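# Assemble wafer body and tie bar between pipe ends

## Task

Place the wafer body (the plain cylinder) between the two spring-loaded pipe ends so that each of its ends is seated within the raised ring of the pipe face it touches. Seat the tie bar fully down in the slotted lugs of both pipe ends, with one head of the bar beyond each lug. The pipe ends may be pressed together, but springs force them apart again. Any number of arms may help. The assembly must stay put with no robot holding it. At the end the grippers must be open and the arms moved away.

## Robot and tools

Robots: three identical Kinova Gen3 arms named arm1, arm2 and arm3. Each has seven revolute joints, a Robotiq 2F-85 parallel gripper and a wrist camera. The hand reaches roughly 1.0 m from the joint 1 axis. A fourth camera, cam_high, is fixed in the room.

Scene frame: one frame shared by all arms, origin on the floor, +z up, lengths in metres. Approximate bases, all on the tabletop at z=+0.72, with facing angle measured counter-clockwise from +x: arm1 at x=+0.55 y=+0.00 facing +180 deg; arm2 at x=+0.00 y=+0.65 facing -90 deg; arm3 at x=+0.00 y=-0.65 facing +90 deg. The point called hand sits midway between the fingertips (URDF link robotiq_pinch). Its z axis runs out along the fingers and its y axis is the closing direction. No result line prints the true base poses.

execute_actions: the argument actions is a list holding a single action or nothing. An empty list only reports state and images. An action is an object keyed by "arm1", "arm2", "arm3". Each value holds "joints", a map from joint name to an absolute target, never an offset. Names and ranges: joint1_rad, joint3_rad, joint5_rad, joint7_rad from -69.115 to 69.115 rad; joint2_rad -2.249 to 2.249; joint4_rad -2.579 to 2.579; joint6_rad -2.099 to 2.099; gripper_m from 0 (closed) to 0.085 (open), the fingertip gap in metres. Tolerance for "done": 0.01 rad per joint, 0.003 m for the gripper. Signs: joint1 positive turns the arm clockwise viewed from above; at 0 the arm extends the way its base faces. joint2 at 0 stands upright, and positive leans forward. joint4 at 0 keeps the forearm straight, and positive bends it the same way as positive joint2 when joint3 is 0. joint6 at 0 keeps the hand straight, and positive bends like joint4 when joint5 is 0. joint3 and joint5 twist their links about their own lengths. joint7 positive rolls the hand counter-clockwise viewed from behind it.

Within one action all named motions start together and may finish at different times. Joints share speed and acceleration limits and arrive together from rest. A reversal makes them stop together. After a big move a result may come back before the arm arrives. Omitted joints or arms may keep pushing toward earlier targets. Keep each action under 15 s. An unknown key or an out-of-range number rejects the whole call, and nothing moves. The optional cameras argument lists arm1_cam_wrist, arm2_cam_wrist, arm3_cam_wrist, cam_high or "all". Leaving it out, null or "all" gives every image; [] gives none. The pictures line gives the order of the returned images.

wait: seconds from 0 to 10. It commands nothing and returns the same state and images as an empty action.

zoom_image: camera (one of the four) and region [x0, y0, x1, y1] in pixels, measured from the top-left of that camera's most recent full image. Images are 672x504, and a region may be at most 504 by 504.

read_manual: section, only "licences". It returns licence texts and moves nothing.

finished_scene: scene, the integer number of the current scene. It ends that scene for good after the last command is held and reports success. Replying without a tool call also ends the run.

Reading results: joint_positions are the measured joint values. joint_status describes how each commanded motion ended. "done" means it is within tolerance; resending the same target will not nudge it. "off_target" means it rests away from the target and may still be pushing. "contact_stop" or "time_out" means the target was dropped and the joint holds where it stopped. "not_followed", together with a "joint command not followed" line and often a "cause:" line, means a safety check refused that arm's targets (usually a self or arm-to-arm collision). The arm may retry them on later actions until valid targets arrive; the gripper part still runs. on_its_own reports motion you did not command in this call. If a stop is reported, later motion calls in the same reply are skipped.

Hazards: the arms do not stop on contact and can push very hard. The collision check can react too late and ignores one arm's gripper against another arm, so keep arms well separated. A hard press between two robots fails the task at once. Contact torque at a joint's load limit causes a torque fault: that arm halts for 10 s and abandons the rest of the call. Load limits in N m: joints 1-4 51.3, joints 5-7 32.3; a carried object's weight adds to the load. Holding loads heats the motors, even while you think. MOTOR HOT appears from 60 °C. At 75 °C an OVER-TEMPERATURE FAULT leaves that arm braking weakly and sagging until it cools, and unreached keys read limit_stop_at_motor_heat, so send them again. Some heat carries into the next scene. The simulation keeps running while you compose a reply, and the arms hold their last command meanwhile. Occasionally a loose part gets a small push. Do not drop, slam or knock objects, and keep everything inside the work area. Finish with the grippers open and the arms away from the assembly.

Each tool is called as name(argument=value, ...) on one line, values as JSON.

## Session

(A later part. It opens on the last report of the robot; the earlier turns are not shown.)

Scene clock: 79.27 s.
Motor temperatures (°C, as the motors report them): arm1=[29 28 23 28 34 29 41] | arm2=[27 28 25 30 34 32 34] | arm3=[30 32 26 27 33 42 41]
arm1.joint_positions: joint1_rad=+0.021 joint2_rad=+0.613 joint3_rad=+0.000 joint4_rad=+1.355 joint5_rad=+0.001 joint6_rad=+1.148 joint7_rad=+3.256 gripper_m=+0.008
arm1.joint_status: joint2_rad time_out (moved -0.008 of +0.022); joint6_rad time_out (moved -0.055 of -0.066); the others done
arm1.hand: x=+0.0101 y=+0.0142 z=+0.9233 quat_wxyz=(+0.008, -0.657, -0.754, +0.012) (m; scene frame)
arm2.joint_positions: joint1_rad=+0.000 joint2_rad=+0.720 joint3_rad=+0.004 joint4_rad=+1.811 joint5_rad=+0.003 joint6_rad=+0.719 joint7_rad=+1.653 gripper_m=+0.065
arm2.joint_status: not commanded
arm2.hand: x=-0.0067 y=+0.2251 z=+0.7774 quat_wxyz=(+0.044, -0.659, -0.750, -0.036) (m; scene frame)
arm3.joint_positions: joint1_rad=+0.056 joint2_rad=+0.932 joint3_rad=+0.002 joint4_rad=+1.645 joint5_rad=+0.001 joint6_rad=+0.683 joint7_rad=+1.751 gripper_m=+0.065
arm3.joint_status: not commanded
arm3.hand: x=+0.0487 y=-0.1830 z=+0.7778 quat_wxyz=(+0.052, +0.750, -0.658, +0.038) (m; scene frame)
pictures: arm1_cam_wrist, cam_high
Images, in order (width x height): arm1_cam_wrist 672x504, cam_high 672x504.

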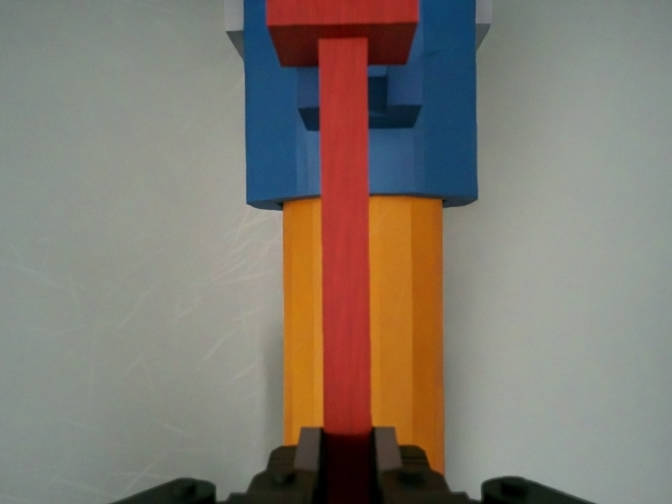

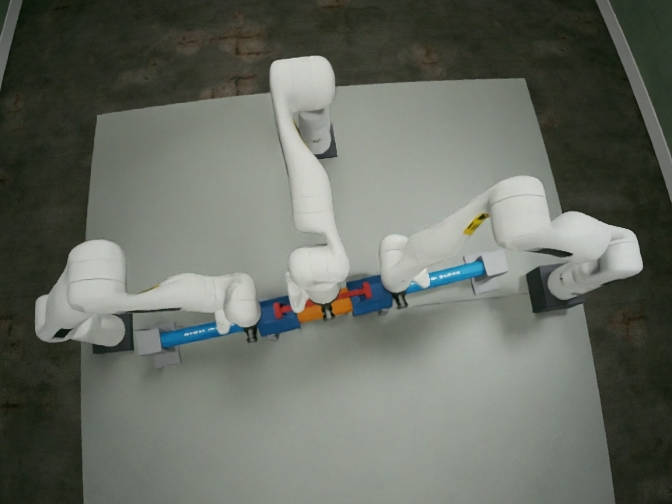

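execute_actions(actions=[{"arm1":{"joints":{"joint2_rad":0.6201,"joint4_rad":1.3179,"joint6_rad":1.2036}},"arm2":{"joints":{"joint1_rad":-0.0137,"joint2_rad":0.7322,"joint4_rad":1.7494,"joint6_rad":0.66,"joint7_rad":1.653}},"arm3":{"joints":{"joint1_rad":0.0453,"joint2_rad":0.9485,"joint4_rad":1.5772,"joint6_rad":0.6159,"joint7_rad":1.752}}}], cameras=["cam_high"])

zoom_image(camera="cam_high", region=[240, 260, 420, 350])

Scene clock: 81.73 s.
Motor temperatures (°C, as the motors report them): arm1=[29 28 23 28 34 29 41] | arm2=[27 28 25 30 34 32 34] | arm3=[30 32 26 27 33 43 41]
arm1.joint_positions: joint1_rad=+0.022 joint2_rad=+0.621 joint3_rad=+0.000 joint4_rad=+1.319 joint5_rad=+0.000 joint6_rad=+1.204 joint7_rad=+3.256 gripper_m=+0.008
arm1.joint_status: all done
arm1.hand: x=+0.0125 y=+0.0145 z=+0.9295 quat_wxyz=(-0.002, -0.657, -0.754, +0.003) (m; scene frame)
arm2.joint_positions: joint1_rad=+0.000 joint2_rad=+0.720 joint3_rad=+0.004 joint4_rad=+1.811 joint5_rad=+0.003 joint6_rad=+0.719 joint7_rad=+1.654 gripper_m=+0.065
arm2.joint_status: joint1_rad time_out (moved +0.000 of -0.013); joint2_rad time_out (moved +0.000 of +0.012); joint4_rad time_out (moved +0.000 of -0.061); joint6_rad time_out (moved +0.000 of -0.059); the others done
arm2.hand: x=-0.0068 y=+0.2252 z=+0.7774 quat_wxyz=(+0.044, -0.659, -0.750, -0.036) (m; scene frame)
arm3.joint_positions: joint1_rad=+0.055 joint2_rad=+0.933 joint3_rad=+0.002 joint4_rad=+1.644 joint5_rad=+0.001 joint6_rad=+0.683 joint7_rad=+1.751 gripper_m=+0.065
arm3.joint_status: joint1_rad time_out (moved -0.001 of -0.011); joint2_rad time_out (moved +0.000 of +0.016); joint4_rad time_out (moved -0.001 of -0.068); joint6_rad time_out (moved +0.000 of -0.067); the others done
arm3.hand: x=+0.0485 y=-0.1826 z=+0.7777 quat_wxyz=(+0.052, +0.751, -0.658, +0.038) (m; scene frame)
pictures: cam_high
Images, in order (width x height): cam_high 672x504.

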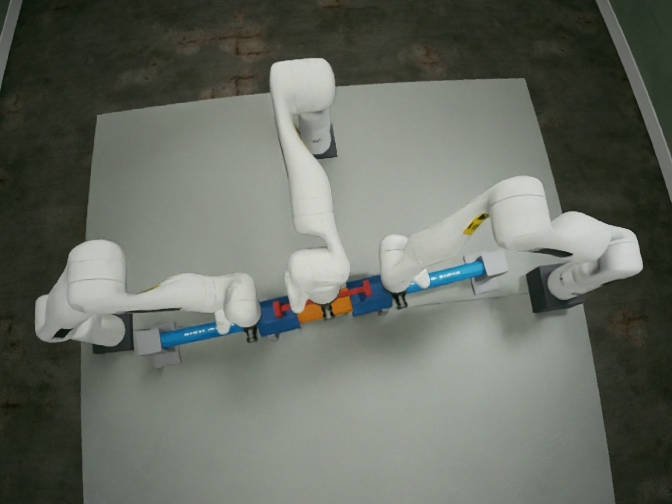

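Region (240, 260, 420, 350) of cam_high's 672x504 image, scaled by 2.800, with more detail than that image has.

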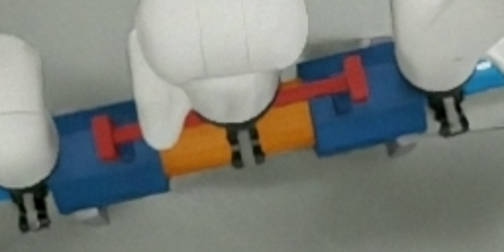

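execute_actions(actions=[{"arm1":{"joints":{"joint7_rad":0.1144}}}], cameras=["arm1_cam_wrist"])

Scene clock: 84.90 s.
Motor temperatures (°C, as the motors report them): arm1=[29 28 23 28 34 29 41] | arm2=[27 28 25 30 34 32 34] | arm3=[30 32 26 27 33 43 41]
arm1.joint_positions: joint1_rad=+0.022 joint2_rad=+0.621 joint3_rad=+0.000 joint4_rad=+1.319 joint5_rad=+0.000 joint6_rad=+1.204 joint7_rad=+0.114 gripper_m=+0.008
arm1.joint_status: all done
arm1.hand: x=+0.0125 y=+0.0145 z=+0.9295 quat_wxyz=(-0.003, -0.754, +0.657, -0.002) (m; scene frame)
arm2.joint_positions: joint1_rad=+0.000 joint2_rad=+0.720 joint3_rad=+0.004 joint4_rad=+1.811 joint5_rad=+0.003 joint6_rad=+0.719 joint7_rad=+1.654 gripper_m=+0.065
arm2.joint_status: not commanded
arm2.hand: x=-0.0068 y=+0.2252 z=+0.7774 quat_wxyz=(+0.044, -0.659, -0.750, -0.036) (m; scene frame)
arm3.joint_positions: joint1_rad=+0.055 joint2_rad=+0.933 joint3_rad=+0.002 joint4_rad=+1.644 joint5_rad=+0.001 joint6_rad=+0.683 joint7_rad=+1.751 gripper_m=+0.065
arm3.joint_status: not commanded
arm3.hand: x=+0.0485 y=-0.1826 z=+0.7777 quat_wxyz=(+0.052, +0.751, -0.658, +0.038) (m; scene frame)
pictures: arm1_cam_wrist
Images, in order (width x height): arm1_cam_wrist 672x504.

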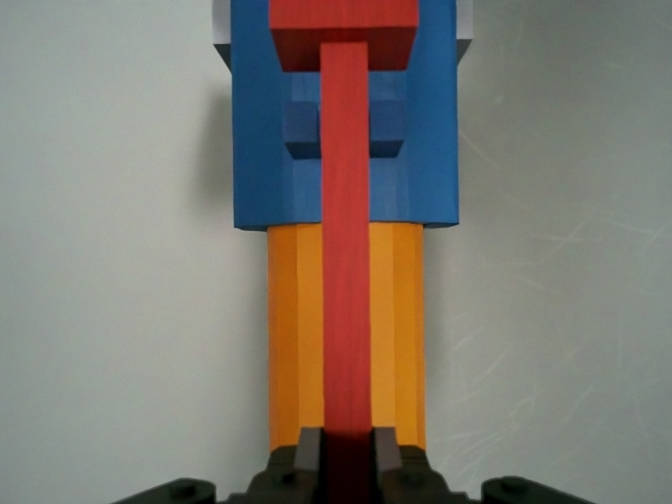

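execute_actions(actions=[{"arm1":{"joints":{"joint2_rad":0.2792,"joint4_rad":2.237,"joint6_rad":0.6254}}}], cameras=[])

execute_actions(actions=[{"arm1":{"joints":{"joint2_rad":0.56,"joint4_rad":2.336,"joint6_rad":0.2456}}}], cameras=["cam_high"])

Scene clock: 87.43 s.
Motor temperatures (°C, as the motors report them): arm1=[29 28 23 28 34 29 41] | arm2=[27 28 25 30 34 32 34] | arm3=[30 32 26 27 33 43 41]
arm1.joint_positions: joint1_rad=+0.022 joint2_rad=+0.280 joint3_rad=+0.000 joint4_rad=+2.237 joint5_rad=+0.000 joint6_rad=+0.625 joint7_rad=+0.114 gripper_m=+0.008
arm1.joint_status: all done
arm1.hand: x=+0.2502 y=+0.0191 z=+0.8496 quat_wxyz=(-0.003, -0.754, +0.657, -0.002) (m; scene frame)
arm2.joint_positions: joint1_rad=+0.000 joint2_rad=+0.720 joint3_rad=+0.004 joint4_rad=+1.811 joint5_rad=+0.003 joint6_rad=+0.719 joint7_rad=+1.654 gripper_m=+0.065
arm2.joint_status: not commanded
arm2.hand: x=-0.0068 y=+0.2252 z=+0.7774 quat_wxyz=(+0.044, -0.659, -0.750, -0.036) (m; scene frame)
arm3.joint_positions: joint1_rad=+0.055 joint2_rad=+0.933 joint3_rad=+0.002 joint4_rad=+1.644 joint5_rad=+0.001 joint6_rad=+0.683 joint7_rad=+1.751 gripper_m=+0.065
arm3.joint_status: not commanded
arm3.hand: x=+0.0485 y=-0.1826 z=+0.7777 quat_wxyz=(+0.052, +0.751, -0.658, +0.038) (m; scene frame)
pictures: none
No camera images: the call's "cameras" was empty. Leave "cameras" out to get every camera's image.

Scene clock: 88.80 s.
Motor temperatures (°C, as the motors report them): arm1=[29 28 23 28 34 29 41] | arm2=[27 28 25 30 34 32 34] | arm3=[30 32 26 27 33 43 41]
arm1.joint_positions: joint1_rad=+0.022 joint2_rad=+0.557 joint3_rad=+0.000 joint4_rad=+2.336 joint5_rad=+0.000 joint6_rad=+0.246 joint7_rad=+0.114 gripper_m=+0.008
arm1.joint_status: all done
arm1.hand: x=+0.2488 y=+0.0185 z=+0.7527 quat_wxyz=(-0.005, -0.753, +0.657, -0.001) (m; scene frame)
arm2.joint_positions: joint1_rad=+0.000 joint2_rad=+0.720 joint3_rad=+0.004 joint4_rad=+1.811 joint5_rad=+0.003 joint6_rad=+0.719 joint7_rad=+1.654 gripper_m=+0.065
arm2.joint_status: not commanded
arm2.hand: x=-0.0068 y=+0.2252 z=+0.7774 quat_wxyz=(+0.044, -0.659, -0.750, -0.036) (m; scene frame)
arm3.joint_positions: joint1_rad=+0.055 joint2_rad=+0.933 joint3_rad=+0.002 joint4_rad=+1.644 joint5_rad=+0.001 joint6_rad=+0.683 joint7_rad=+1.751 gripper_m=+0.065
arm3.joint_status: not commanded
arm3.hand: x=+0.0485 y=-0.1826 z=+0.7777 quat_wxyz=(+0.052, +0.751, -0.658, +0.038) (m; scene frame)
pictures: cam_high
Images, in order (width x height): cam_high 672x504.

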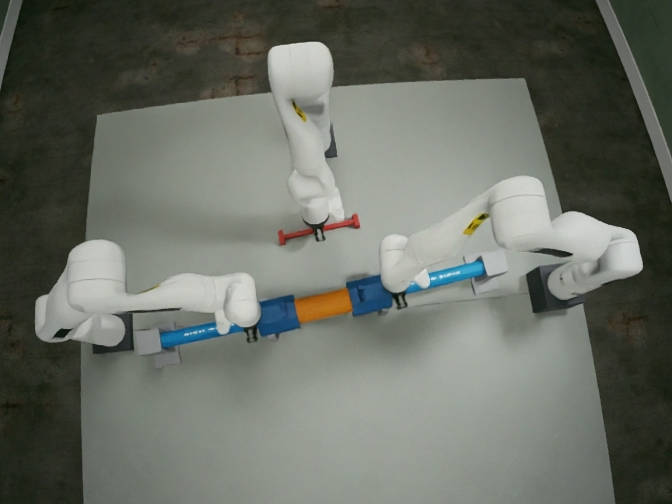

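Seems touching the table. Release, lift, and look at the wafer.

execute_actions(actions=[{"arm1":{"joints":{"gripper_m":0.085}}}], cameras=[])

execute_actions(actions=[{"arm1":{"joints":{"joint2_rad":0.2792,"joint4_rad":2.237,"joint6_rad":0.6254}}}], cameras=["cam_high"])

zoom_image(camera="cam_high", region=[250, 260, 410, 345])

Scene clock: 90.10 s.
Motor temperatures (°C, as the motors report them): arm1=[29 28 23 28 34 29 41] | arm2=[27 28 25 30 34 32 34] | arm3=[30 32 26 27 33 43 41]
arm1.joint_positions: joint1_rad=+0.022 joint2_rad=+0.560 joint3_rad=+0.000 joint4_rad=+2.336 joint5_rad=+0.000 joint6_rad=+0.246 joint7_rad=+0.114 gripper_m=+0.085
arm1.joint_status: all done
arm1.hand: x=+0.2496 y=+0.0184 z=+0.7518 quat_wxyz=(-0.004, -0.754, +0.657, -0.002) (m; scene frame)
arm2.joint_positions: joint1_rad=+0.000 joint2_rad=+0.720 joint3_rad=+0.004 joint4_rad=+1.811 joint5_rad=+0.003 joint6_rad=+0.719 joint7_rad=+1.654 gripper_m=+0.065
arm2.joint_status: not commanded
arm2.hand: x=-0.0068 y=+0.2252 z=+0.7774 quat_wxyz=(+0.044, -0.659, -0.750, -0.036) (m; scene frame)
arm3.joint_positions: joint1_rad=+0.055 joint2_rad=+0.933 joint3_rad=+0.002 joint4_rad=+1.644 joint5_rad=+0.001 joint6_rad=+0.683 joint7_rad=+1.751 gripper_m=+0.065
arm3.joint_status: not commanded
arm3.hand: x=+0.0485 y=-0.1826 z=+0.7777 quat_wxyz=(+0.052, +0.751, -0.658, +0.038) (m; scene frame)
pictures: none
No camera images: the call's "cameras" was empty. Leave "cameras" out to get every camera's image.

Scene clock: 91.47 s.
Motor temperatures (°C, as the motors report them): arm1=[29 28 23 28 34 29 41] | arm2=[27 28 25 30 34 32 34] | arm3=[30 32 26 27 33 43 41]
arm1.joint_positions: joint1_rad=+0.022 joint2_rad=+0.279 joint3_rad=+0.000 joint4_rad=+2.237 joint5_rad=+0.000 joint6_rad=+0.625 joint7_rad=+0.114 gripper_m=+0.085
arm1.joint_status: all done
arm1.hand: x=+0.2498 y=+0.0191 z=+0.8498 quat_wxyz=(-0.004, -0.754, +0.657, -0.002) (m; scene frame)
arm2.joint_positions: joint1_rad=+0.000 joint2_rad=+0.720 joint3_rad=+0.004 joint4_rad=+1.811 joint5_rad=+0.003 joint6_rad=+0.719 joint7_rad=+1.654 gripper_m=+0.065
arm2.joint_status: not commanded
arm2.hand: x=-0.0068 y=+0.2252 z=+0.7774 quat_wxyz=(+0.044, -0.659, -0.750, -0.036) (m; scene frame)
arm3.joint_positions: joint1_rad=+0.055 joint2_rad=+0.933 joint3_rad=+0.002 joint4_rad=+1.644 joint5_rad=+0.001 joint6_rad=+0.683 joint7_rad=+1.751 gripper_m=+0.065
arm3.joint_status: not commanded
arm3.hand: x=+0.0485 y=-0.1826 z=+0.7777 quat_wxyz=(+0.052, +0.751, -0.658, +0.038) (m; scene frame)
pictures: cam_high
Images, in order (width x height): cam_high 672x504.

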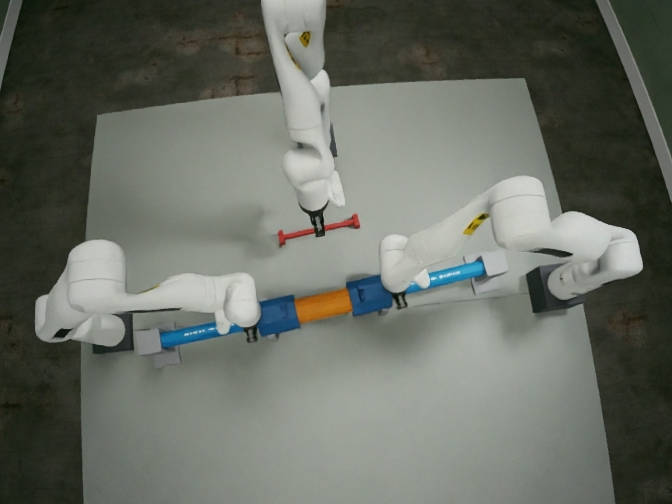

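Region (250, 260, 410, 345) of cam_high's 672x504 image, scaled by 3.150, with more detail than that image has; it fills the top 268 rows of this view, and the rest is white.

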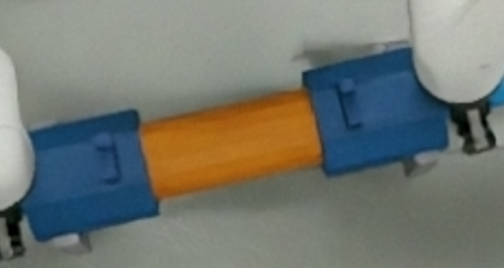

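execute_actions(actions=[{"arm1":{"joints":{"joint1_rad":-0.032,"joint7_rad":0.06,"joint2_rad":0.6201,"joint4_rad":1.3179,"joint6_rad":1.2036}}}], cameras=[])

execute_actions(actions=[{"arm1":{"joints":{"joint2_rad":0.7441,"joint4_rad":1.4755,"joint6_rad":0.922}}}], cameras=[])

execute_actions(actions=[{"arm1":{"joints":{"gripper_m":0.0}}}], cameras=["arm1_cam_wrist"])

Scene clock: 93.93 s.
Motor temperatures (°C, as the motors report them): arm1=[29 28 23 28 34 29 41] | arm2=[27 28 25 30 34 32 34] | arm3=[30 32 26 27 33 43 41]
arm1.joint_positions: joint1_rad=-0.032 joint2_rad=+0.620 joint3_rad=+0.000 joint4_rad=+1.318 joint5_rad=+0.000 joint6_rad=+1.204 joint7_rad=+0.060 gripper_m=+0.085
arm1.joint_status: all done
arm1.hand: x=+0.0122 y=-0.0146 z=+0.9307 quat_wxyz=(-0.004, -0.754, +0.657, -0.002) (m; scene frame)
arm2.joint_positions: joint1_rad=+0.000 joint2_rad=+0.720 joint3_rad=+0.004 joint4_rad=+1.811 joint5_rad=+0.003 joint6_rad=+0.719 joint7_rad=+1.654 gripper_m=+0.065
arm2.joint_status: not commanded
arm2.hand: x=-0.0068 y=+0.2252 z=+0.7774 quat_wxyz=(+0.044, -0.659, -0.750, -0.036) (m; scene frame)
arm3.joint_positions: joint1_rad=+0.055 joint2_rad=+0.933 joint3_rad=+0.002 joint4_rad=+1.644 joint5_rad=+0.001 joint6_rad=+0.683 joint7_rad=+1.751 gripper_m=+0.065
arm3.joint_status: not commanded
arm3.hand: x=+0.0485 y=-0.1826 z=+0.7777 quat_wxyz=(+0.052, +0.751, -0.658, +0.038) (m; scene frame)
pictures: none
No camera images: the call's "cameras" was empty. Leave "cameras" out to get every camera's image.

Scene clock: 95.03 s.
Motor temperatures (°C, as the motors report them): arm1=[29 28 23 28 34 29 41] | arm2=[27 28 25 30 34 32 34] | arm3=[30 32 26 27 33 43 41]
arm1.joint_positions: joint1_rad=-0.032 joint2_rad=+0.744 joint3_rad=+0.000 joint4_rad=+1.476 joint5_rad=+0.000 joint6_rad=+0.922 joint7_rad=+0.060 gripper_m=+0.085
arm1.joint_status: all done
arm1.hand: x=+0.0144 y=-0.0153 z=+0.8207 quat_wxyz=(-0.004, -0.754, +0.657, -0.002) (m; scene frame)
arm2.joint_positions: joint1_rad=+0.000 joint2_rad=+0.720 joint3_rad=+0.004 joint4_rad=+1.811 joint5_rad=+0.003 joint6_rad=+0.719 joint7_rad=+1.654 gripper_m=+0.065
arm2.joint_status: not commanded
arm2.hand: x=-0.0068 y=+0.2252 z=+0.7774 quat_wxyz=(+0.044, -0.659, -0.750, -0.036) (m; scene frame)
arm3.joint_positions: joint1_rad=+0.055 joint2_rad=+0.933 joint3_rad=+0.002 joint4_rad=+1.644 joint5_rad=+0.001 joint6_rad=+0.683 joint7_rad=+1.751 gripper_m=+0.065
arm3.joint_status: not commanded
arm3.hand: x=+0.0485 y=-0.1826 z=+0.7777 quat_wxyz=(+0.052, +0.751, -0.658, +0.038) (m; scene frame)
pictures: none
No camera images: the call's "cameras" was empty. Leave "cameras" out to get every camera's image.

Scene clock: 96.13 s.
Motor temperatures (°C, as the motors report them): arm1=[29 28 23 28 34 29 41] | arm2=[27 28 25 30 34 32 34] | arm3=[30 32 26 27 33 42 41]
arm1.joint_positions: joint1_rad=-0.032 joint2_rad=+0.741 joint3_rad=+0.000 joint4_rad=+1.477 joint5_rad=+0.000 joint6_rad=+0.925 joint7_rad=+0.060 gripper_m=+0.060
arm1.joint_status: gripper_m off_target (ended at +0.060, target +0.000)
arm1.hand: x=+0.0156 y=-0.0151 z=+0.8218 quat_wxyz=(-0.003, -0.753, +0.658, -0.002) (m; scene frame)
arm2.joint_positions: joint1_rad=+0.000 joint2_rad=+0.720 joint3_rad=+0.004 joint4_rad=+1.811 joint5_rad=+0.003 joint6_rad=+0.719 joint7_rad=+1.654 gripper_m=+0.065
arm2.joint_status: not commanded
arm2.hand: x=-0.0068 y=+0.2252 z=+0.7774 quat_wxyz=(+0.044, -0.659, -0.750, -0.036) (m; scene frame)
arm3.joint_positions: joint1_rad=+0.055 joint2_rad=+0.933 joint3_rad=+0.002 joint4_rad=+1.644 joint5_rad=+0.001 joint6_rad=+0.683 joint7_rad=+1.751 gripper_m=+0.065
arm3.joint_status: not commanded
arm3.hand: x=+0.0485 y=-0.1826 z=+0.7777 quat_wxyz=(+0.052, +0.751, -0.658, +0.038) (m; scene frame)
pictures: arm1_cam_wrist
Images, in order (width x height): arm1_cam_wrist 672x504.

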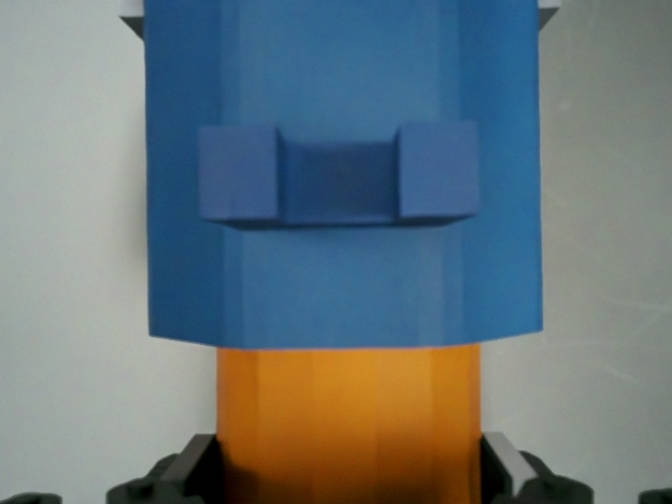

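execute_actions(actions=[{"arm3":{"joints":{"joint4_rad":1.665}}}], cameras=[])

execute_actions(actions=[{"arm1":{"joints":{"joint2_rad":0.7355,"joint6_rad":0.9295}}}], cameras=[])

execute_actions(actions=[{"arm3":{"joints":{"joint1_rad":0.0453,"joint2_rad":0.9485,"joint4_rad":1.5772,"joint6_rad":0.6159,"joint7_rad":1.752}}}], cameras=["arm1_cam_wrist"])

Scene clock: 96.87 s.
Motor temperatures (°C, as the motors report them): arm1=[29 28 23 28 34 29 41] | arm2=[27 28 25 30 34 32 34] | arm3=[30 32 26 27 33 42 41]
arm1.joint_positions: joint1_rad=-0.032 joint2_rad=+0.743 joint3_rad=+0.000 joint4_rad=+1.477 joint5_rad=+0.000 joint6_rad=+0.924 joint7_rad=+0.059 gripper_m=+0.060
arm1.joint_status: not commanded
arm1.hand: x=+0.0155 y=-0.0153 z=+0.8207 quat_wxyz=(-0.003, -0.753, +0.658, -0.003) (m; scene frame)
arm2.joint_positions: joint1_rad=+0.000 joint2_rad=+0.720 joint3_rad=+0.004 joint4_rad=+1.811 joint5_rad=+0.003 joint6_rad=+0.719 joint7_rad=+1.654 gripper_m=+0.065
arm2.joint_status: not commanded
arm2.hand: x=-0.0068 y=+0.2252 z=+0.7774 quat_wxyz=(+0.044, -0.659, -0.750, -0.036) (m; scene frame)
arm3.joint_positions: joint1_rad=+0.056 joint2_rad=+0.927 joint3_rad=+0.003 joint4_rad=+1.663 joint5_rad=+0.001 joint6_rad=+0.678 joint7_rad=+1.751 gripper_m=+0.065
arm3.joint_status: all done
arm3.hand: x=+0.0488 y=-0.1906 z=+0.7776 quat_wxyz=(+0.056, +0.750, -0.658, +0.041) (m; scene frame)
pictures: none
No camera images: the call's "cameras" was empty. Leave "cameras" out to get every camera's image.

Scene clock: 97.33 s.
Motor temperatures (°C, as the motors report them): arm1=[29 28 23 28 34 29 41] | arm2=[27 28 25 30 34 32 34] | arm3=[30 32 26 27 33 42 41]
arm1.joint_positions: joint1_rad=-0.032 joint2_rad=+0.737 joint3_rad=+0.000 joint4_rad=+1.476 joint5_rad=+0.000 joint6_rad=+0.930 joint7_rad=+0.060 gripper_m=+0.060
arm1.joint_status: all done
arm1.hand: x=+0.0158 y=-0.0152 z=+0.8242 quat_wxyz=(-0.003, -0.754, +0.657, -0.002) (m; scene frame)
arm2.joint_positions: joint1_rad=+0.000 joint2_rad=+0.720 joint3_rad=+0.004 joint4_rad=+1.811 joint5_rad=+0.003 joint6_rad=+0.719 joint7_rad=+1.654 gripper_m=+0.065
arm2.joint_status: not commanded
arm2.hand: x=-0.0068 y=+0.2252 z=+0.7774 quat_wxyz=(+0.044, -0.659, -0.750, -0.036) (m; scene frame)
arm3.joint_positions: joint1_rad=+0.056 joint2_rad=+0.927 joint3_rad=+0.003 joint4_rad=+1.663 joint5_rad=+0.001 joint6_rad=+0.678 joint7_rad=+1.751 gripper_m=+0.065
arm3.joint_status: not commanded
arm3.hand: x=+0.0488 y=-0.1906 z=+0.7776 quat_wxyz=(+0.056, +0.750, -0.658, +0.041) (m; scene frame)
pictures: none
No camera images: the call's "cameras" was empty. Leave "cameras" out to get every camera's image.

Scene clock: 99.77 s.
Motor temperatures (°C, as the motors report them): arm1=[29 28 23 28 34 29 41] | arm2=[27 28 25 30 34 32 34] | arm3=[30 32 26 28 33 43 41]
arm1.joint_positions: joint1_rad=-0.032 joint2_rad=+0.737 joint3_rad=+0.000 joint4_rad=+1.476 joint5_rad=+0.000 joint6_rad=+0.930 joint7_rad=+0.060 gripper_m=+0.060
arm1.joint_status: not commanded
arm1.hand: x=+0.0158 y=-0.0152 z=+0.8242 quat_wxyz=(-0.003, -0.754, +0.657, -0.002) (m; scene frame)
arm2.joint_positions: joint1_rad=+0.000 joint2_rad=+0.720 joint3_rad=+0.004 joint4_rad=+1.811 joint5_rad=+0.003 joint6_rad=+0.720 joint7_rad=+1.654 gripper_m=+0.065
arm2.joint_status: not commanded
arm2.hand: x=-0.0068 y=+0.2255 z=+0.7774 quat_wxyz=(+0.044, -0.659, -0.750, -0.036) (m; scene frame)
arm3.joint_positions: joint1_rad=+0.054 joint2_rad=+0.933 joint3_rad=+0.002 joint4_rad=+1.643 joint5_rad=+0.001 joint6_rad=+0.681 joint7_rad=+1.751 gripper_m=+0.065
arm3.joint_status: joint2_rad time_out (moved +0.005 of +0.021); joint4_rad time_out (moved -0.020 of -0.086); joint6_rad time_out (moved +0.003 of -0.062); the others done
arm3.hand: x=+0.0478 y=-0.1816 z=+0.7777 quat_wxyz=(+0.051, +0.751, -0.658, +0.037) (m; scene frame)
pictures: arm1_cam_wrist
Images, in order (width x height): arm1_cam_wrist 672x504.

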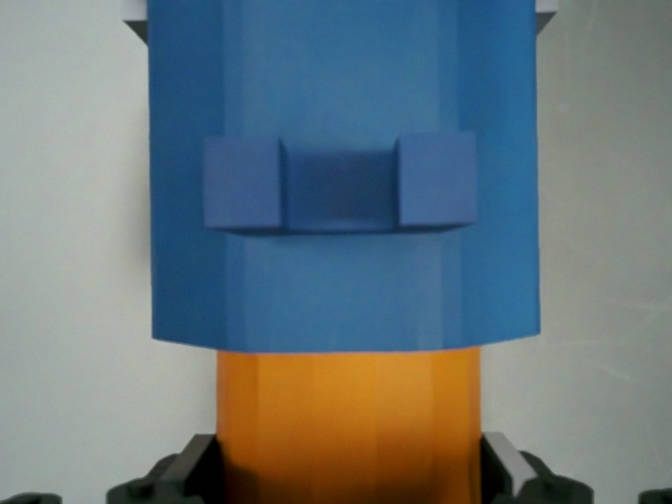

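execute_actions(actions=[{"arm3":{"joints":{"joint4_rad":1.672}}}], cameras=["cam_high","arm1_cam_wrist"])

zoom_image(camera="cam_high", region=[250, 260, 410, 345])

Scene clock: 100.50 s.
Motor temperatures (°C, as the motors report them): arm1=[29 28 23 28 34 29 41] | arm2=[27 28 25 30 34 32 34] | arm3=[30 32 26 28 33 43 41]
arm1.joint_positions: joint1_rad=-0.032 joint2_rad=+0.737 joint3_rad=+0.000 joint4_rad=+1.476 joint5_rad=+0.000 joint6_rad=+0.930 joint7_rad=+0.060 gripper_m=+0.060
arm1.joint_status: not commanded
arm1.hand: x=+0.0158 y=-0.0152 z=+0.8242 quat_wxyz=(-0.003, -0.754, +0.657, -0.002) (m; scene frame)
arm2.joint_positions: joint1_rad=+0.000 joint2_rad=+0.720 joint3_rad=+0.004 joint4_rad=+1.811 joint5_rad=+0.003 joint6_rad=+0.720 joint7_rad=+1.654 gripper_m=+0.065
arm2.joint_status: not commanded
arm2.hand: x=-0.0068 y=+0.2255 z=+0.7774 quat_wxyz=(+0.044, -0.659, -0.750, -0.036) (m; scene frame)
arm3.joint_positions: joint1_rad=+0.055 joint2_rad=+0.926 joint3_rad=+0.003 joint4_rad=+1.669 joint5_rad=+0.001 joint6_rad=+0.675 joint7_rad=+1.751 gripper_m=+0.065
arm3.joint_status: all done
arm3.hand: x=+0.0488 y=-0.1925 z=+0.7776 quat_wxyz=(+0.056, +0.750, -0.658, +0.042) (m; scene frame)
pictures: arm1_cam_wrist, cam_high
Images, in order (width x height): arm1_cam_wrist 672x504, cam_high 672x504.

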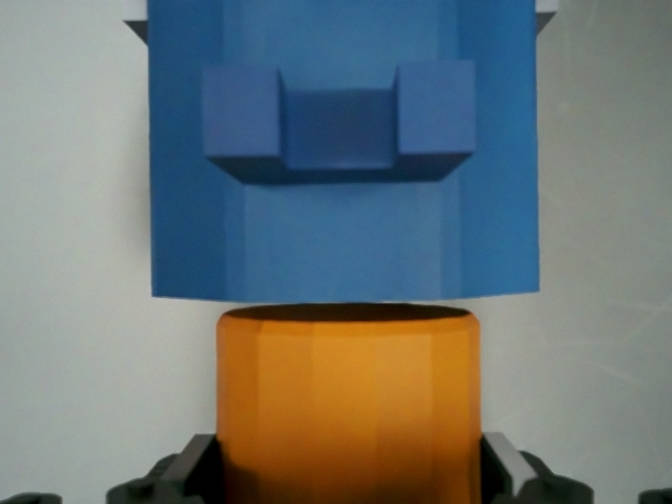

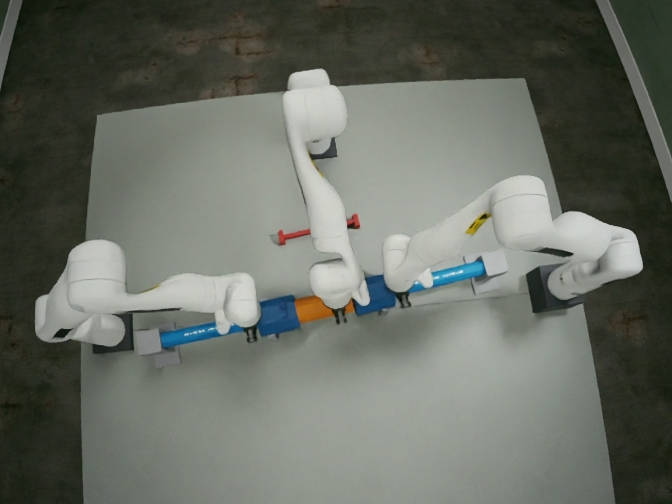

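Region (250, 260, 410, 345) of cam_high's 672x504 image, scaled by 3.150, with more detail than that image has; it fills the top 268 rows of this view, and the rest is white.

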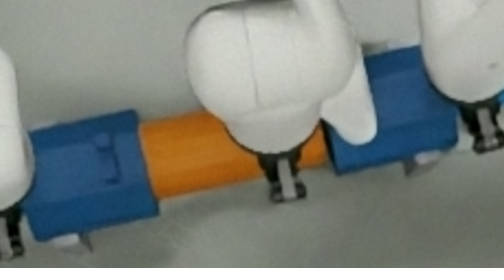

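execute_actions(actions=[{"arm3":{"joints":{"joint1_rad":0.0453,"joint2_rad":0.9485,"joint4_rad":1.5772,"joint6_rad":0.6159,"joint7_rad":1.752}}}], cameras=[])

execute_actions(actions=[{"arm1":{"joints":{"gripper_m":0.085}},"arm2":{"joints":{"joint1_rad":-0.0137,"joint2_rad":0.7322,"joint4_rad":1.7494,"joint6_rad":0.66,"joint7_rad":1.653}},"arm3":{"joints":{"joint1_rad":0.0453,"joint2_rad":0.9485,"joint4_rad":1.5772,"joint6_rad":0.6159,"joint7_rad":1.752}}}], cameras=[])

Scene clock: 103.10 s.
Motor temperatures (°C, as the motors report them): arm1=[29 28 23 28 34 29 41] | arm2=[27 28 25 30 34 32 34] | arm3=[30 32 26 28 33 43 41]
arm1.joint_positions: joint1_rad=-0.032 joint2_rad=+0.737 joint3_rad=+0.000 joint4_rad=+1.476 joint5_rad=+0.000 joint6_rad=+0.930 joint7_rad=+0.060 gripper_m=+0.060
arm1.joint_status: not commanded
arm1.hand: x=+0.0158 y=-0.0152 z=+0.8242 quat_wxyz=(-0.003, -0.754, +0.657, -0.002) (m; scene frame)
arm2.joint_positions: joint1_rad=+0.000 joint2_rad=+0.720 joint3_rad=+0.004 joint4_rad=+1.811 joint5_rad=+0.003 joint6_rad=+0.720 joint7_rad=+1.654 gripper_m=+0.065
arm2.joint_status: not commanded
arm2.hand: x=-0.0068 y=+0.2255 z=+0.7774 quat_wxyz=(+0.044, -0.659, -0.750, -0.036) (m; scene frame)
arm3.joint_positions: joint1_rad=+0.054 joint2_rad=+0.933 joint3_rad=+0.002 joint4_rad=+1.643 joint5_rad=+0.000 joint6_rad=+0.681 joint7_rad=+1.751 gripper_m=+0.065
arm3.joint_status: joint2_rad time_out (moved +0.007 of +0.023); joint4_rad time_out (moved -0.026 of -0.092); joint6_rad time_out (moved +0.006 of -0.059); the others done
arm3.hand: x=+0.0476 y=-0.1816 z=+0.7777 quat_wxyz=(+0.051, +0.751, -0.657, +0.037) (m; scene frame)
pictures: none
No camera images: the call's "cameras" was empty. Leave "cameras" out to get every camera's image.

not run: a stop came earlier in this reply.

execute_actions(actions=[{"arm1":{"joints":{"gripper_m":0.085}},"arm2":{"joints":{"joint1_rad":-0.0137,"joint2_rad":0.7322,"joint4_rad":1.7494,"joint6_rad":0.66,"joint7_rad":1.653}},"arm3":{"joints":{"joint1_rad":0.0453,"joint2_rad":0.9485,"joint4_rad":1.5772,"joint6_rad":0.6159,"joint7_rad":1.752}}}], cameras=[])

Scene clock: 105.43 s.
Motor temperatures (°C, as the motors report them): arm1=[29 28 23 28 34 29 41] | arm2=[27 28 25 30 34 32 34] | arm3=[30 32 26 28 33 44 41]
arm1.joint_positions: joint1_rad=-0.032 joint2_rad=+0.736 joint3_rad=+0.000 joint4_rad=+1.475 joint5_rad=+0.000 joint6_rad=+0.929 joint7_rad=+0.060 gripper_m=+0.085
arm1.joint_status: all done
arm1.hand: x=+0.0151 y=-0.0152 z=+0.8253 quat_wxyz=(-0.004, -0.754, +0.657, -0.001) (m; scene frame)
arm2.joint_positions: joint1_rad=+0.000 joint2_rad=+0.721 joint3_rad=+0.004 joint4_rad=+1.810 joint5_rad=+0.002 joint6_rad=+0.719 joint7_rad=+1.653 gripper_m=+0.065
arm2.joint_status: joint1_rad time_out (moved +0.000 of -0.013); joint2_rad time_out (moved +0.000 of +0.012); joint4_rad time_out (moved -0.001 of -0.062); joint6_rad time_out (moved -0.001 of -0.060); the others done
arm2.hand: x=-0.0067 y=+0.2248 z=+0.7774 quat_wxyz=(+0.044, -0.659, -0.750, -0.036) (m; scene frame)
arm3.joint_positions: joint1_rad=+0.054 joint2_rad=+0.933 joint3_rad=+0.002 joint4_rad=+1.644 joint5_rad=+0.000 joint6_rad=+0.684 joint7_rad=+1.751 gripper_m=+0.065
arm3.joint_status: joint2_rad time_out (moved +0.000 of +0.016); joint4_rad time_out (moved +0.001 of -0.066); joint6_rad time_out (moved +0.002 of -0.065); the others done
arm3.hand: x=+0.0477 y=-0.1829 z=+0.7778 quat_wxyz=(+0.053, +0.751, -0.657, +0.038) (m; scene frame)
pictures: none
No camera images: the call's "cameras" was empty. Leave "cameras" out to get every camera's image.

execute_actions(actions=[{"arm1":{"joints":{"joint2_rad":0.6201,"joint4_rad":1.3179,"joint6_rad":1.2036}}}], cameras=[])

execute_actions(actions=[{"arm1":{"joints":{"joint1_rad":0.022,"joint7_rad":0.114,"joint2_rad":0.2792,"joint4_rad":2.237,"joint6_rad":0.6254,"gripper_m":0.05}}}], cameras=["arm1_cam_wrist"])

execute_actions(actions=[{"arm1":{"joints":{"joint2_rad":0.56,"joint4_rad":2.336,"joint6_rad":0.2456}}}], cameras=[])

execute_actions(actions=[{"arm1":{"joints":{"gripper_m":0.0}}}], cameras=["arm1_cam_wrist"])

Scene clock: 106.93 s.
Motor temperatures (°C, as the motors report them): arm1=[29 28 23 28 34 29 41] | arm2=[27 28 25 30 34 32 34] | arm3=[30 32 26 28 33 43 41]
arm1.joint_positions: joint1_rad=-0.032 joint2_rad=+0.620 joint3_rad=+0.000 joint4_rad=+1.318 joint5_rad=+0.000 joint6_rad=+1.204 joint7_rad=+0.060 gripper_m=+0.085
arm1.joint_status: all done
arm1.hand: x=+0.0122 y=-0.0146 z=+0.9306 quat_wxyz=(-0.004, -0.754, +0.657, -0.002) (m; scene frame)
arm2.joint_positions: joint1_rad=+0.000 joint2_rad=+0.721 joint3_rad=+0.004 joint4_rad=+1.810 joint5_rad=+0.002 joint6_rad=+0.719 joint7_rad=+1.653 gripper_m=+0.065
arm2.joint_status: not commanded
arm2.hand: x=-0.0067 y=+0.2248 z=+0.7774 quat_wxyz=(+0.044, -0.659, -0.750, -0.036) (m; scene frame)
arm3.joint_positions: joint1_rad=+0.054 joint2_rad=+0.933 joint3_rad=+0.002 joint4_rad=+1.644 joint5_rad=+0.000 joint6_rad=+0.684 joint7_rad=+1.751 gripper_m=+0.065
arm3.joint_status: not commanded
arm3.hand: x=+0.0477 y=-0.1829 z=+0.7778 quat_wxyz=(+0.053, +0.751, -0.657, +0.038) (m; scene frame)
pictures: none
No camera images: the call's "cameras" was empty. Leave "cameras" out to get every camera's image.

Scene clock: 109.13 s.
Motor temperatures (°C, as the motors report them): arm1=[29 28 23 28 34 29 41] | arm2=[27 28 25 30 34 32 34] | arm3=[30 32 26 28 33 43 41]
arm1.joint_positions: joint1_rad=+0.022 joint2_rad=+0.279 joint3_rad=+0.000 joint4_rad=+2.237 joint5_rad=+0.000 joint6_rad=+0.625 joint7_rad=+0.114 gripper_m=+0.050
arm1.joint_status: all done
arm1.hand: x=+0.2498 y=+0.0191 z=+0.8498 quat_wxyz=(-0.004, -0.754, +0.657, -0.002) (m; scene frame)
arm2.joint_positions: joint1_rad=+0.000 joint2_rad=+0.721 joint3_rad=+0.004 joint4_rad=+1.810 joint5_rad=+0.002 joint6_rad=+0.719 joint7_rad=+1.653 gripper_m=+0.065
arm2.joint_status: not commanded
arm2.hand: x=-0.0067 y=+0.2248 z=+0.7774 quat_wxyz=(+0.044, -0.659, -0.750, -0.036) (m; scene frame)
arm3.joint_positions: joint1_rad=+0.054 joint2_rad=+0.933 joint3_rad=+0.002 joint4_rad=+1.644 joint5_rad=+0.000 joint6_rad=+0.684 joint7_rad=+1.751 gripper_m=+0.065
arm3.joint_status: not commanded
arm3.hand: x=+0.0477 y=-0.1829 z=+0.7778 quat_wxyz=(+0.053, +0.751, -0.657, +0.038) (m; scene frame)
pictures: arm1_cam_wrist
Images, in order (width x height): arm1_cam_wrist 672x504.

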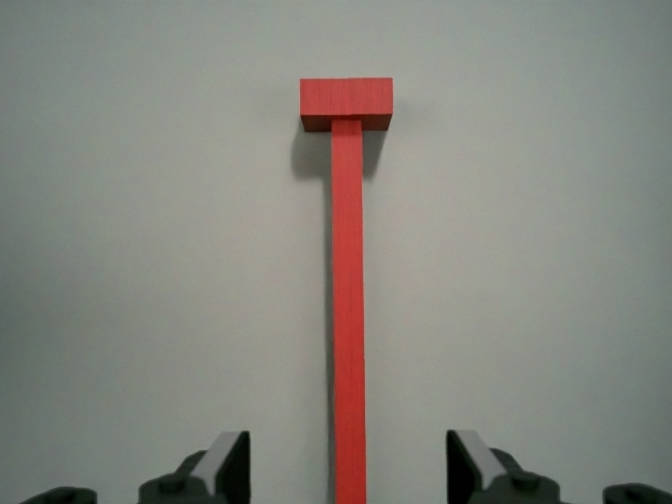

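Scene clock: 110.50 s.
Motor temperatures (°C, as the motors report them): arm1=[29 28 23 28 34 29 41] | arm2=[27 28 25 30 34 32 34] | arm3=[30 32 26 28 33 43 41]
arm1.joint_positions: joint1_rad=+0.022 joint2_rad=+0.560 joint3_rad=+0.000 joint4_rad=+2.336 joint5_rad=+0.000 joint6_rad=+0.246 joint7_rad=+0.114 gripper_m=+0.050
arm1.joint_status: all done
arm1.hand: x=+0.2496 y=+0.0184 z=+0.7519 quat_wxyz=(-0.004, -0.754, +0.657, -0.002) (m; scene frame)
arm2.joint_positions: joint1_rad=+0.000 joint2_rad=+0.721 joint3_rad=+0.004 joint4_rad=+1.810 joint5_rad=+0.002 joint6_rad=+0.719 joint7_rad=+1.653 gripper_m=+0.065
arm2.joint_status: not commanded
arm2.hand: x=-0.0067 y=+0.2248 z=+0.7774 quat_wxyz=(+0.044, -0.659, -0.750, -0.036) (m; scene frame)
arm3.joint_positions: joint1_rad=+0.054 joint2_rad=+0.933 joint3_rad=+0.002 joint4_rad=+1.644 joint5_rad=+0.000 joint6_rad=+0.684 joint7_rad=+1.751 gripper_m=+0.065
arm3.joint_status: not commanded
arm3.hand: x=+0.0477 y=-0.1829 z=+0.7778 quat_wxyz=(+0.053, +0.751, -0.657, +0.038) (m; scene frame)
pictures: none
No camera images: the call's "cameras" was empty. Leave "cameras" out to get every camera's image.

Scene clock: 111.37 s.
Motor temperatures (°C, as the motors report them): arm1=[29 28 23 28 34 29 41] | arm2=[27 28 25 30 34 32 34] | arm3=[30 32 26 28 33 43 41]
arm1.joint_positions: joint1_rad=+0.022 joint2_rad=+0.559 joint3_rad=+0.000 joint4_rad=+2.336 joint5_rad=+0.000 joint6_rad=+0.246 joint7_rad=+0.114 gripper_m=+0.008
arm1.joint_status: gripper_m off_target (ended at +0.008, target +0.000)
arm1.hand: x=+0.2495 y=+0.0184 z=+0.7522 quat_wxyz=(-0.004, -0.754, +0.657, -0.001) (m; scene frame)
arm2.joint_positions: joint1_rad=+0.000 joint2_rad=+0.721 joint3_rad=+0.004 joint4_rad=+1.810 joint5_rad=+0.002 joint6_rad=+0.719 joint7_rad=+1.653 gripper_m=+0.065
arm2.joint_status: not commanded
arm2.hand: x=-0.0067 y=+0.2248 z=+0.7774 quat_wxyz=(+0.044, -0.659, -0.750, -0.036) (m; scene frame)
arm3.joint_positions: joint1_rad=+0.054 joint2_rad=+0.933 joint3_rad=+0.002 joint4_rad=+1.644 joint5_rad=+0.000 joint6_rad=+0.684 joint7_rad=+1.751 gripper_m=+0.065
arm3.joint_status: not commanded
arm3.hand: x=+0.0477 y=-0.1829 z=+0.7778 quat_wxyz=(+0.053, +0.751, -0.657, +0.038) (m; scene frame)
pictures: arm1_cam_wrist
Images, in order (width x height): arm1_cam_wrist 672x504.

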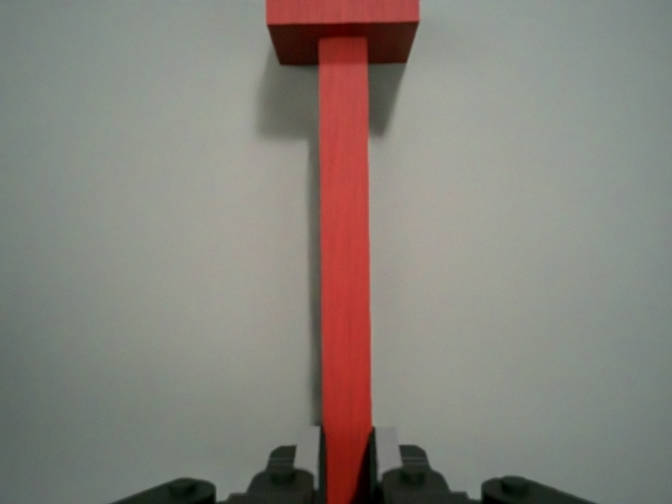

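execute_actions(actions=[{"arm1":{"joints":{"joint2_rad":0.2146,"joint4_rad":1.97,"joint6_rad":0.957}}}], cameras=[])

execute_actions(actions=[{"arm1":{"joints":{"joint1_rad":0.036,"joint7_rad":0.128,"joint2_rad":0.6201,"joint4_rad":1.3179,"joint6_rad":1.2036}}}], cameras=["arm1_cam_wrist","cam_high"])

zoom_image(camera="cam_high", region=[240, 260, 420, 350])

Scene clock: 112.97 s.
Motor temperatures (°C, as the motors report them): arm1=[29 28 23 28 34 29 41] | arm2=[27 28 25 30 34 32 34] | arm3=[30 32 26 28 33 43 41]
arm1.joint_positions: joint1_rad=+0.022 joint2_rad=+0.216 joint3_rad=+0.000 joint4_rad=+1.971 joint5_rad=+0.000 joint6_rad=+0.957 joint7_rad=+0.114 gripper_m=+0.008
arm1.joint_status: all done
arm1.hand: x=+0.2037 y=+0.0187 z=+0.9300 quat_wxyz=(-0.003, -0.754, +0.657, -0.002) (m; scene frame)
arm2.joint_positions: joint1_rad=+0.000 joint2_rad=+0.721 joint3_rad=+0.004 joint4_rad=+1.810 joint5_rad=+0.002 joint6_rad=+0.719 joint7_rad=+1.653 gripper_m=+0.065
arm2.joint_status: not commanded
arm2.hand: x=-0.0067 y=+0.2248 z=+0.7774 quat_wxyz=(+0.044, -0.659, -0.750, -0.036) (m; scene frame)
arm3.joint_positions: joint1_rad=+0.054 joint2_rad=+0.933 joint3_rad=+0.002 joint4_rad=+1.644 joint5_rad=+0.000 joint6_rad=+0.684 joint7_rad=+1.751 gripper_m=+0.065
arm3.joint_status: not commanded
arm3.hand: x=+0.0477 y=-0.1829 z=+0.7778 quat_wxyz=(+0.053, +0.751, -0.657, +0.038) (m; scene frame)
pictures: none
No camera images: the call's "cameras" was empty. Leave "cameras" out to get every camera's image.

Scene clock: 114.87 s.
Motor temperatures (°C, as the motors report them): arm1=[29 28 23 28 34 29 41] | arm2=[27 28 25 30 34 32 34] | arm3=[30 32 26 28 33 43 41]
arm1.joint_positions: joint1_rad=+0.036 joint2_rad=+0.621 joint3_rad=+0.000 joint4_rad=+1.319 joint5_rad=+0.000 joint6_rad=+1.204 joint7_rad=+0.128 gripper_m=+0.008
arm1.joint_status: all done
arm1.hand: x=+0.0127 y=+0.0220 z=+0.9296 quat_wxyz=(-0.003, -0.754, +0.657, -0.002) (m; scene frame)
arm2.joint_positions: joint1_rad=+0.000 joint2_rad=+0.721 joint3_rad=+0.004 joint4_rad=+1.810 joint5_rad=+0.002 joint6_rad=+0.719 joint7_rad=+1.653 gripper_m=+0.065
arm2.joint_status: not commanded
arm2.hand: x=-0.0067 y=+0.2248 z=+0.7774 quat_wxyz=(+0.044, -0.659, -0.750, -0.036) (m; scene frame)
arm3.joint_positions: joint1_rad=+0.054 joint2_rad=+0.933 joint3_rad=+0.002 joint4_rad=+1.644 joint5_rad=+0.000 joint6_rad=+0.684 joint7_rad=+1.751 gripper_m=+0.065
arm3.joint_status: not commanded
arm3.hand: x=+0.0477 y=-0.1829 z=+0.7778 quat_wxyz=(+0.053, +0.751, -0.657, +0.038) (m; scene frame)
pictures: arm1_cam_wrist, cam_high
Images, in order (width x height): arm1_cam_wrist 672x504, cam_high 672x504.

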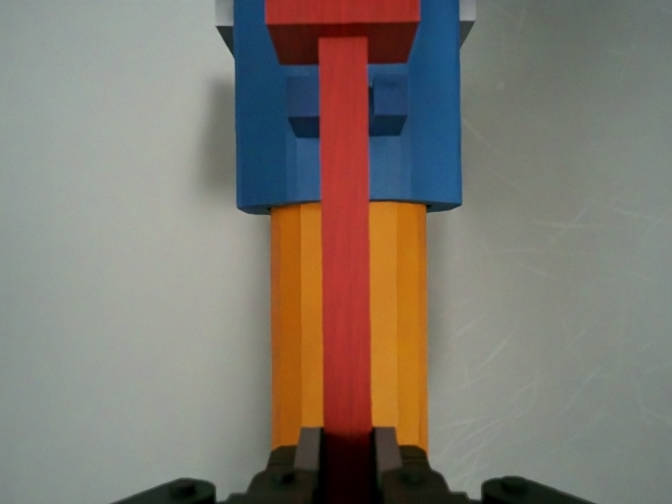

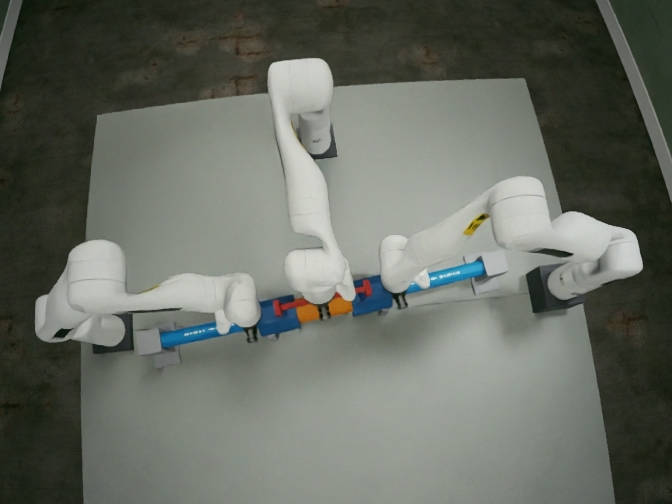

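Region (240, 260, 420, 350) of cam_high's 672x504 image, scaled by 2.800, with more detail than that image has.

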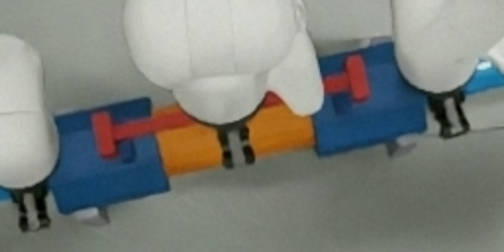

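execute_actions(actions=[{"arm1":{"joints":{"joint1_rad":0.038,"joint7_rad":0.13,"joint2_rad":0.643,"joint4_rad":1.361,"joint6_rad":1.1376}}}], cameras=["arm1_cam_wrist","cam_high"])

zoom_image(camera="cam_high", region=[240, 260, 420, 350])

Scene clock: 115.70 s.
Motor temperatures (°C, as the motors report them): arm1=[29 28 23 28 34 29 41] | arm2=[27 28 25 30 34 32 34] | arm3=[30 32 26 28 33 43 41]
arm1.joint_positions: joint1_rad=+0.036 joint2_rad=+0.633 joint3_rad=-0.001 joint4_rad=+1.359 joint5_rad=+0.000 joint6_rad=+1.141 joint7_rad=+0.129 gripper_m=+0.008
arm1.joint_status: all done
arm1.hand: x=+0.0119 y=+0.0213 z=+0.9114 quat_wxyz=(-0.007, -0.754, +0.657, +0.001) (m; scene frame)
arm2.joint_positions: joint1_rad=+0.000 joint2_rad=+0.721 joint3_rad=+0.004 joint4_rad=+1.810 joint5_rad=+0.002 joint6_rad=+0.719 joint7_rad=+1.653 gripper_m=+0.065
arm2.joint_status: not commanded
arm2.hand: x=-0.0067 y=+0.2248 z=+0.7774 quat_wxyz=(+0.044, -0.659, -0.750, -0.036) (m; scene frame)
arm3.joint_positions: joint1_rad=+0.054 joint2_rad=+0.933 joint3_rad=+0.001 joint4_rad=+1.643 joint5_rad=+0.000 joint6_rad=+0.683 joint7_rad=+1.751 gripper_m=+0.065
arm3.joint_status: not commanded
arm3.hand: x=+0.0476 y=-0.1820 z=+0.7777 quat_wxyz=(+0.052, +0.751, -0.657, +0.038) (m; scene frame)
pictures: arm1_cam_wrist, cam_high
Images, in order (width x height): arm1_cam_wrist 672x504, cam_high 672x504.

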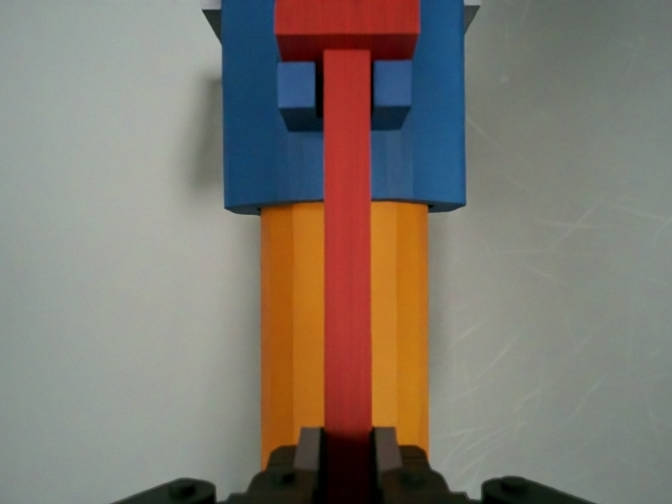

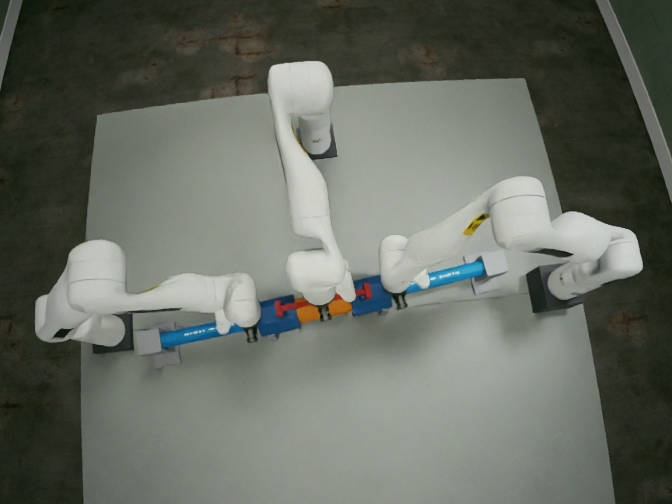

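Region (240, 260, 420, 350) of cam_high's 672x504 image, scaled by 2.800, with more detail than that image has.

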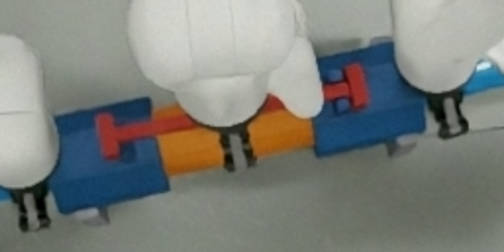

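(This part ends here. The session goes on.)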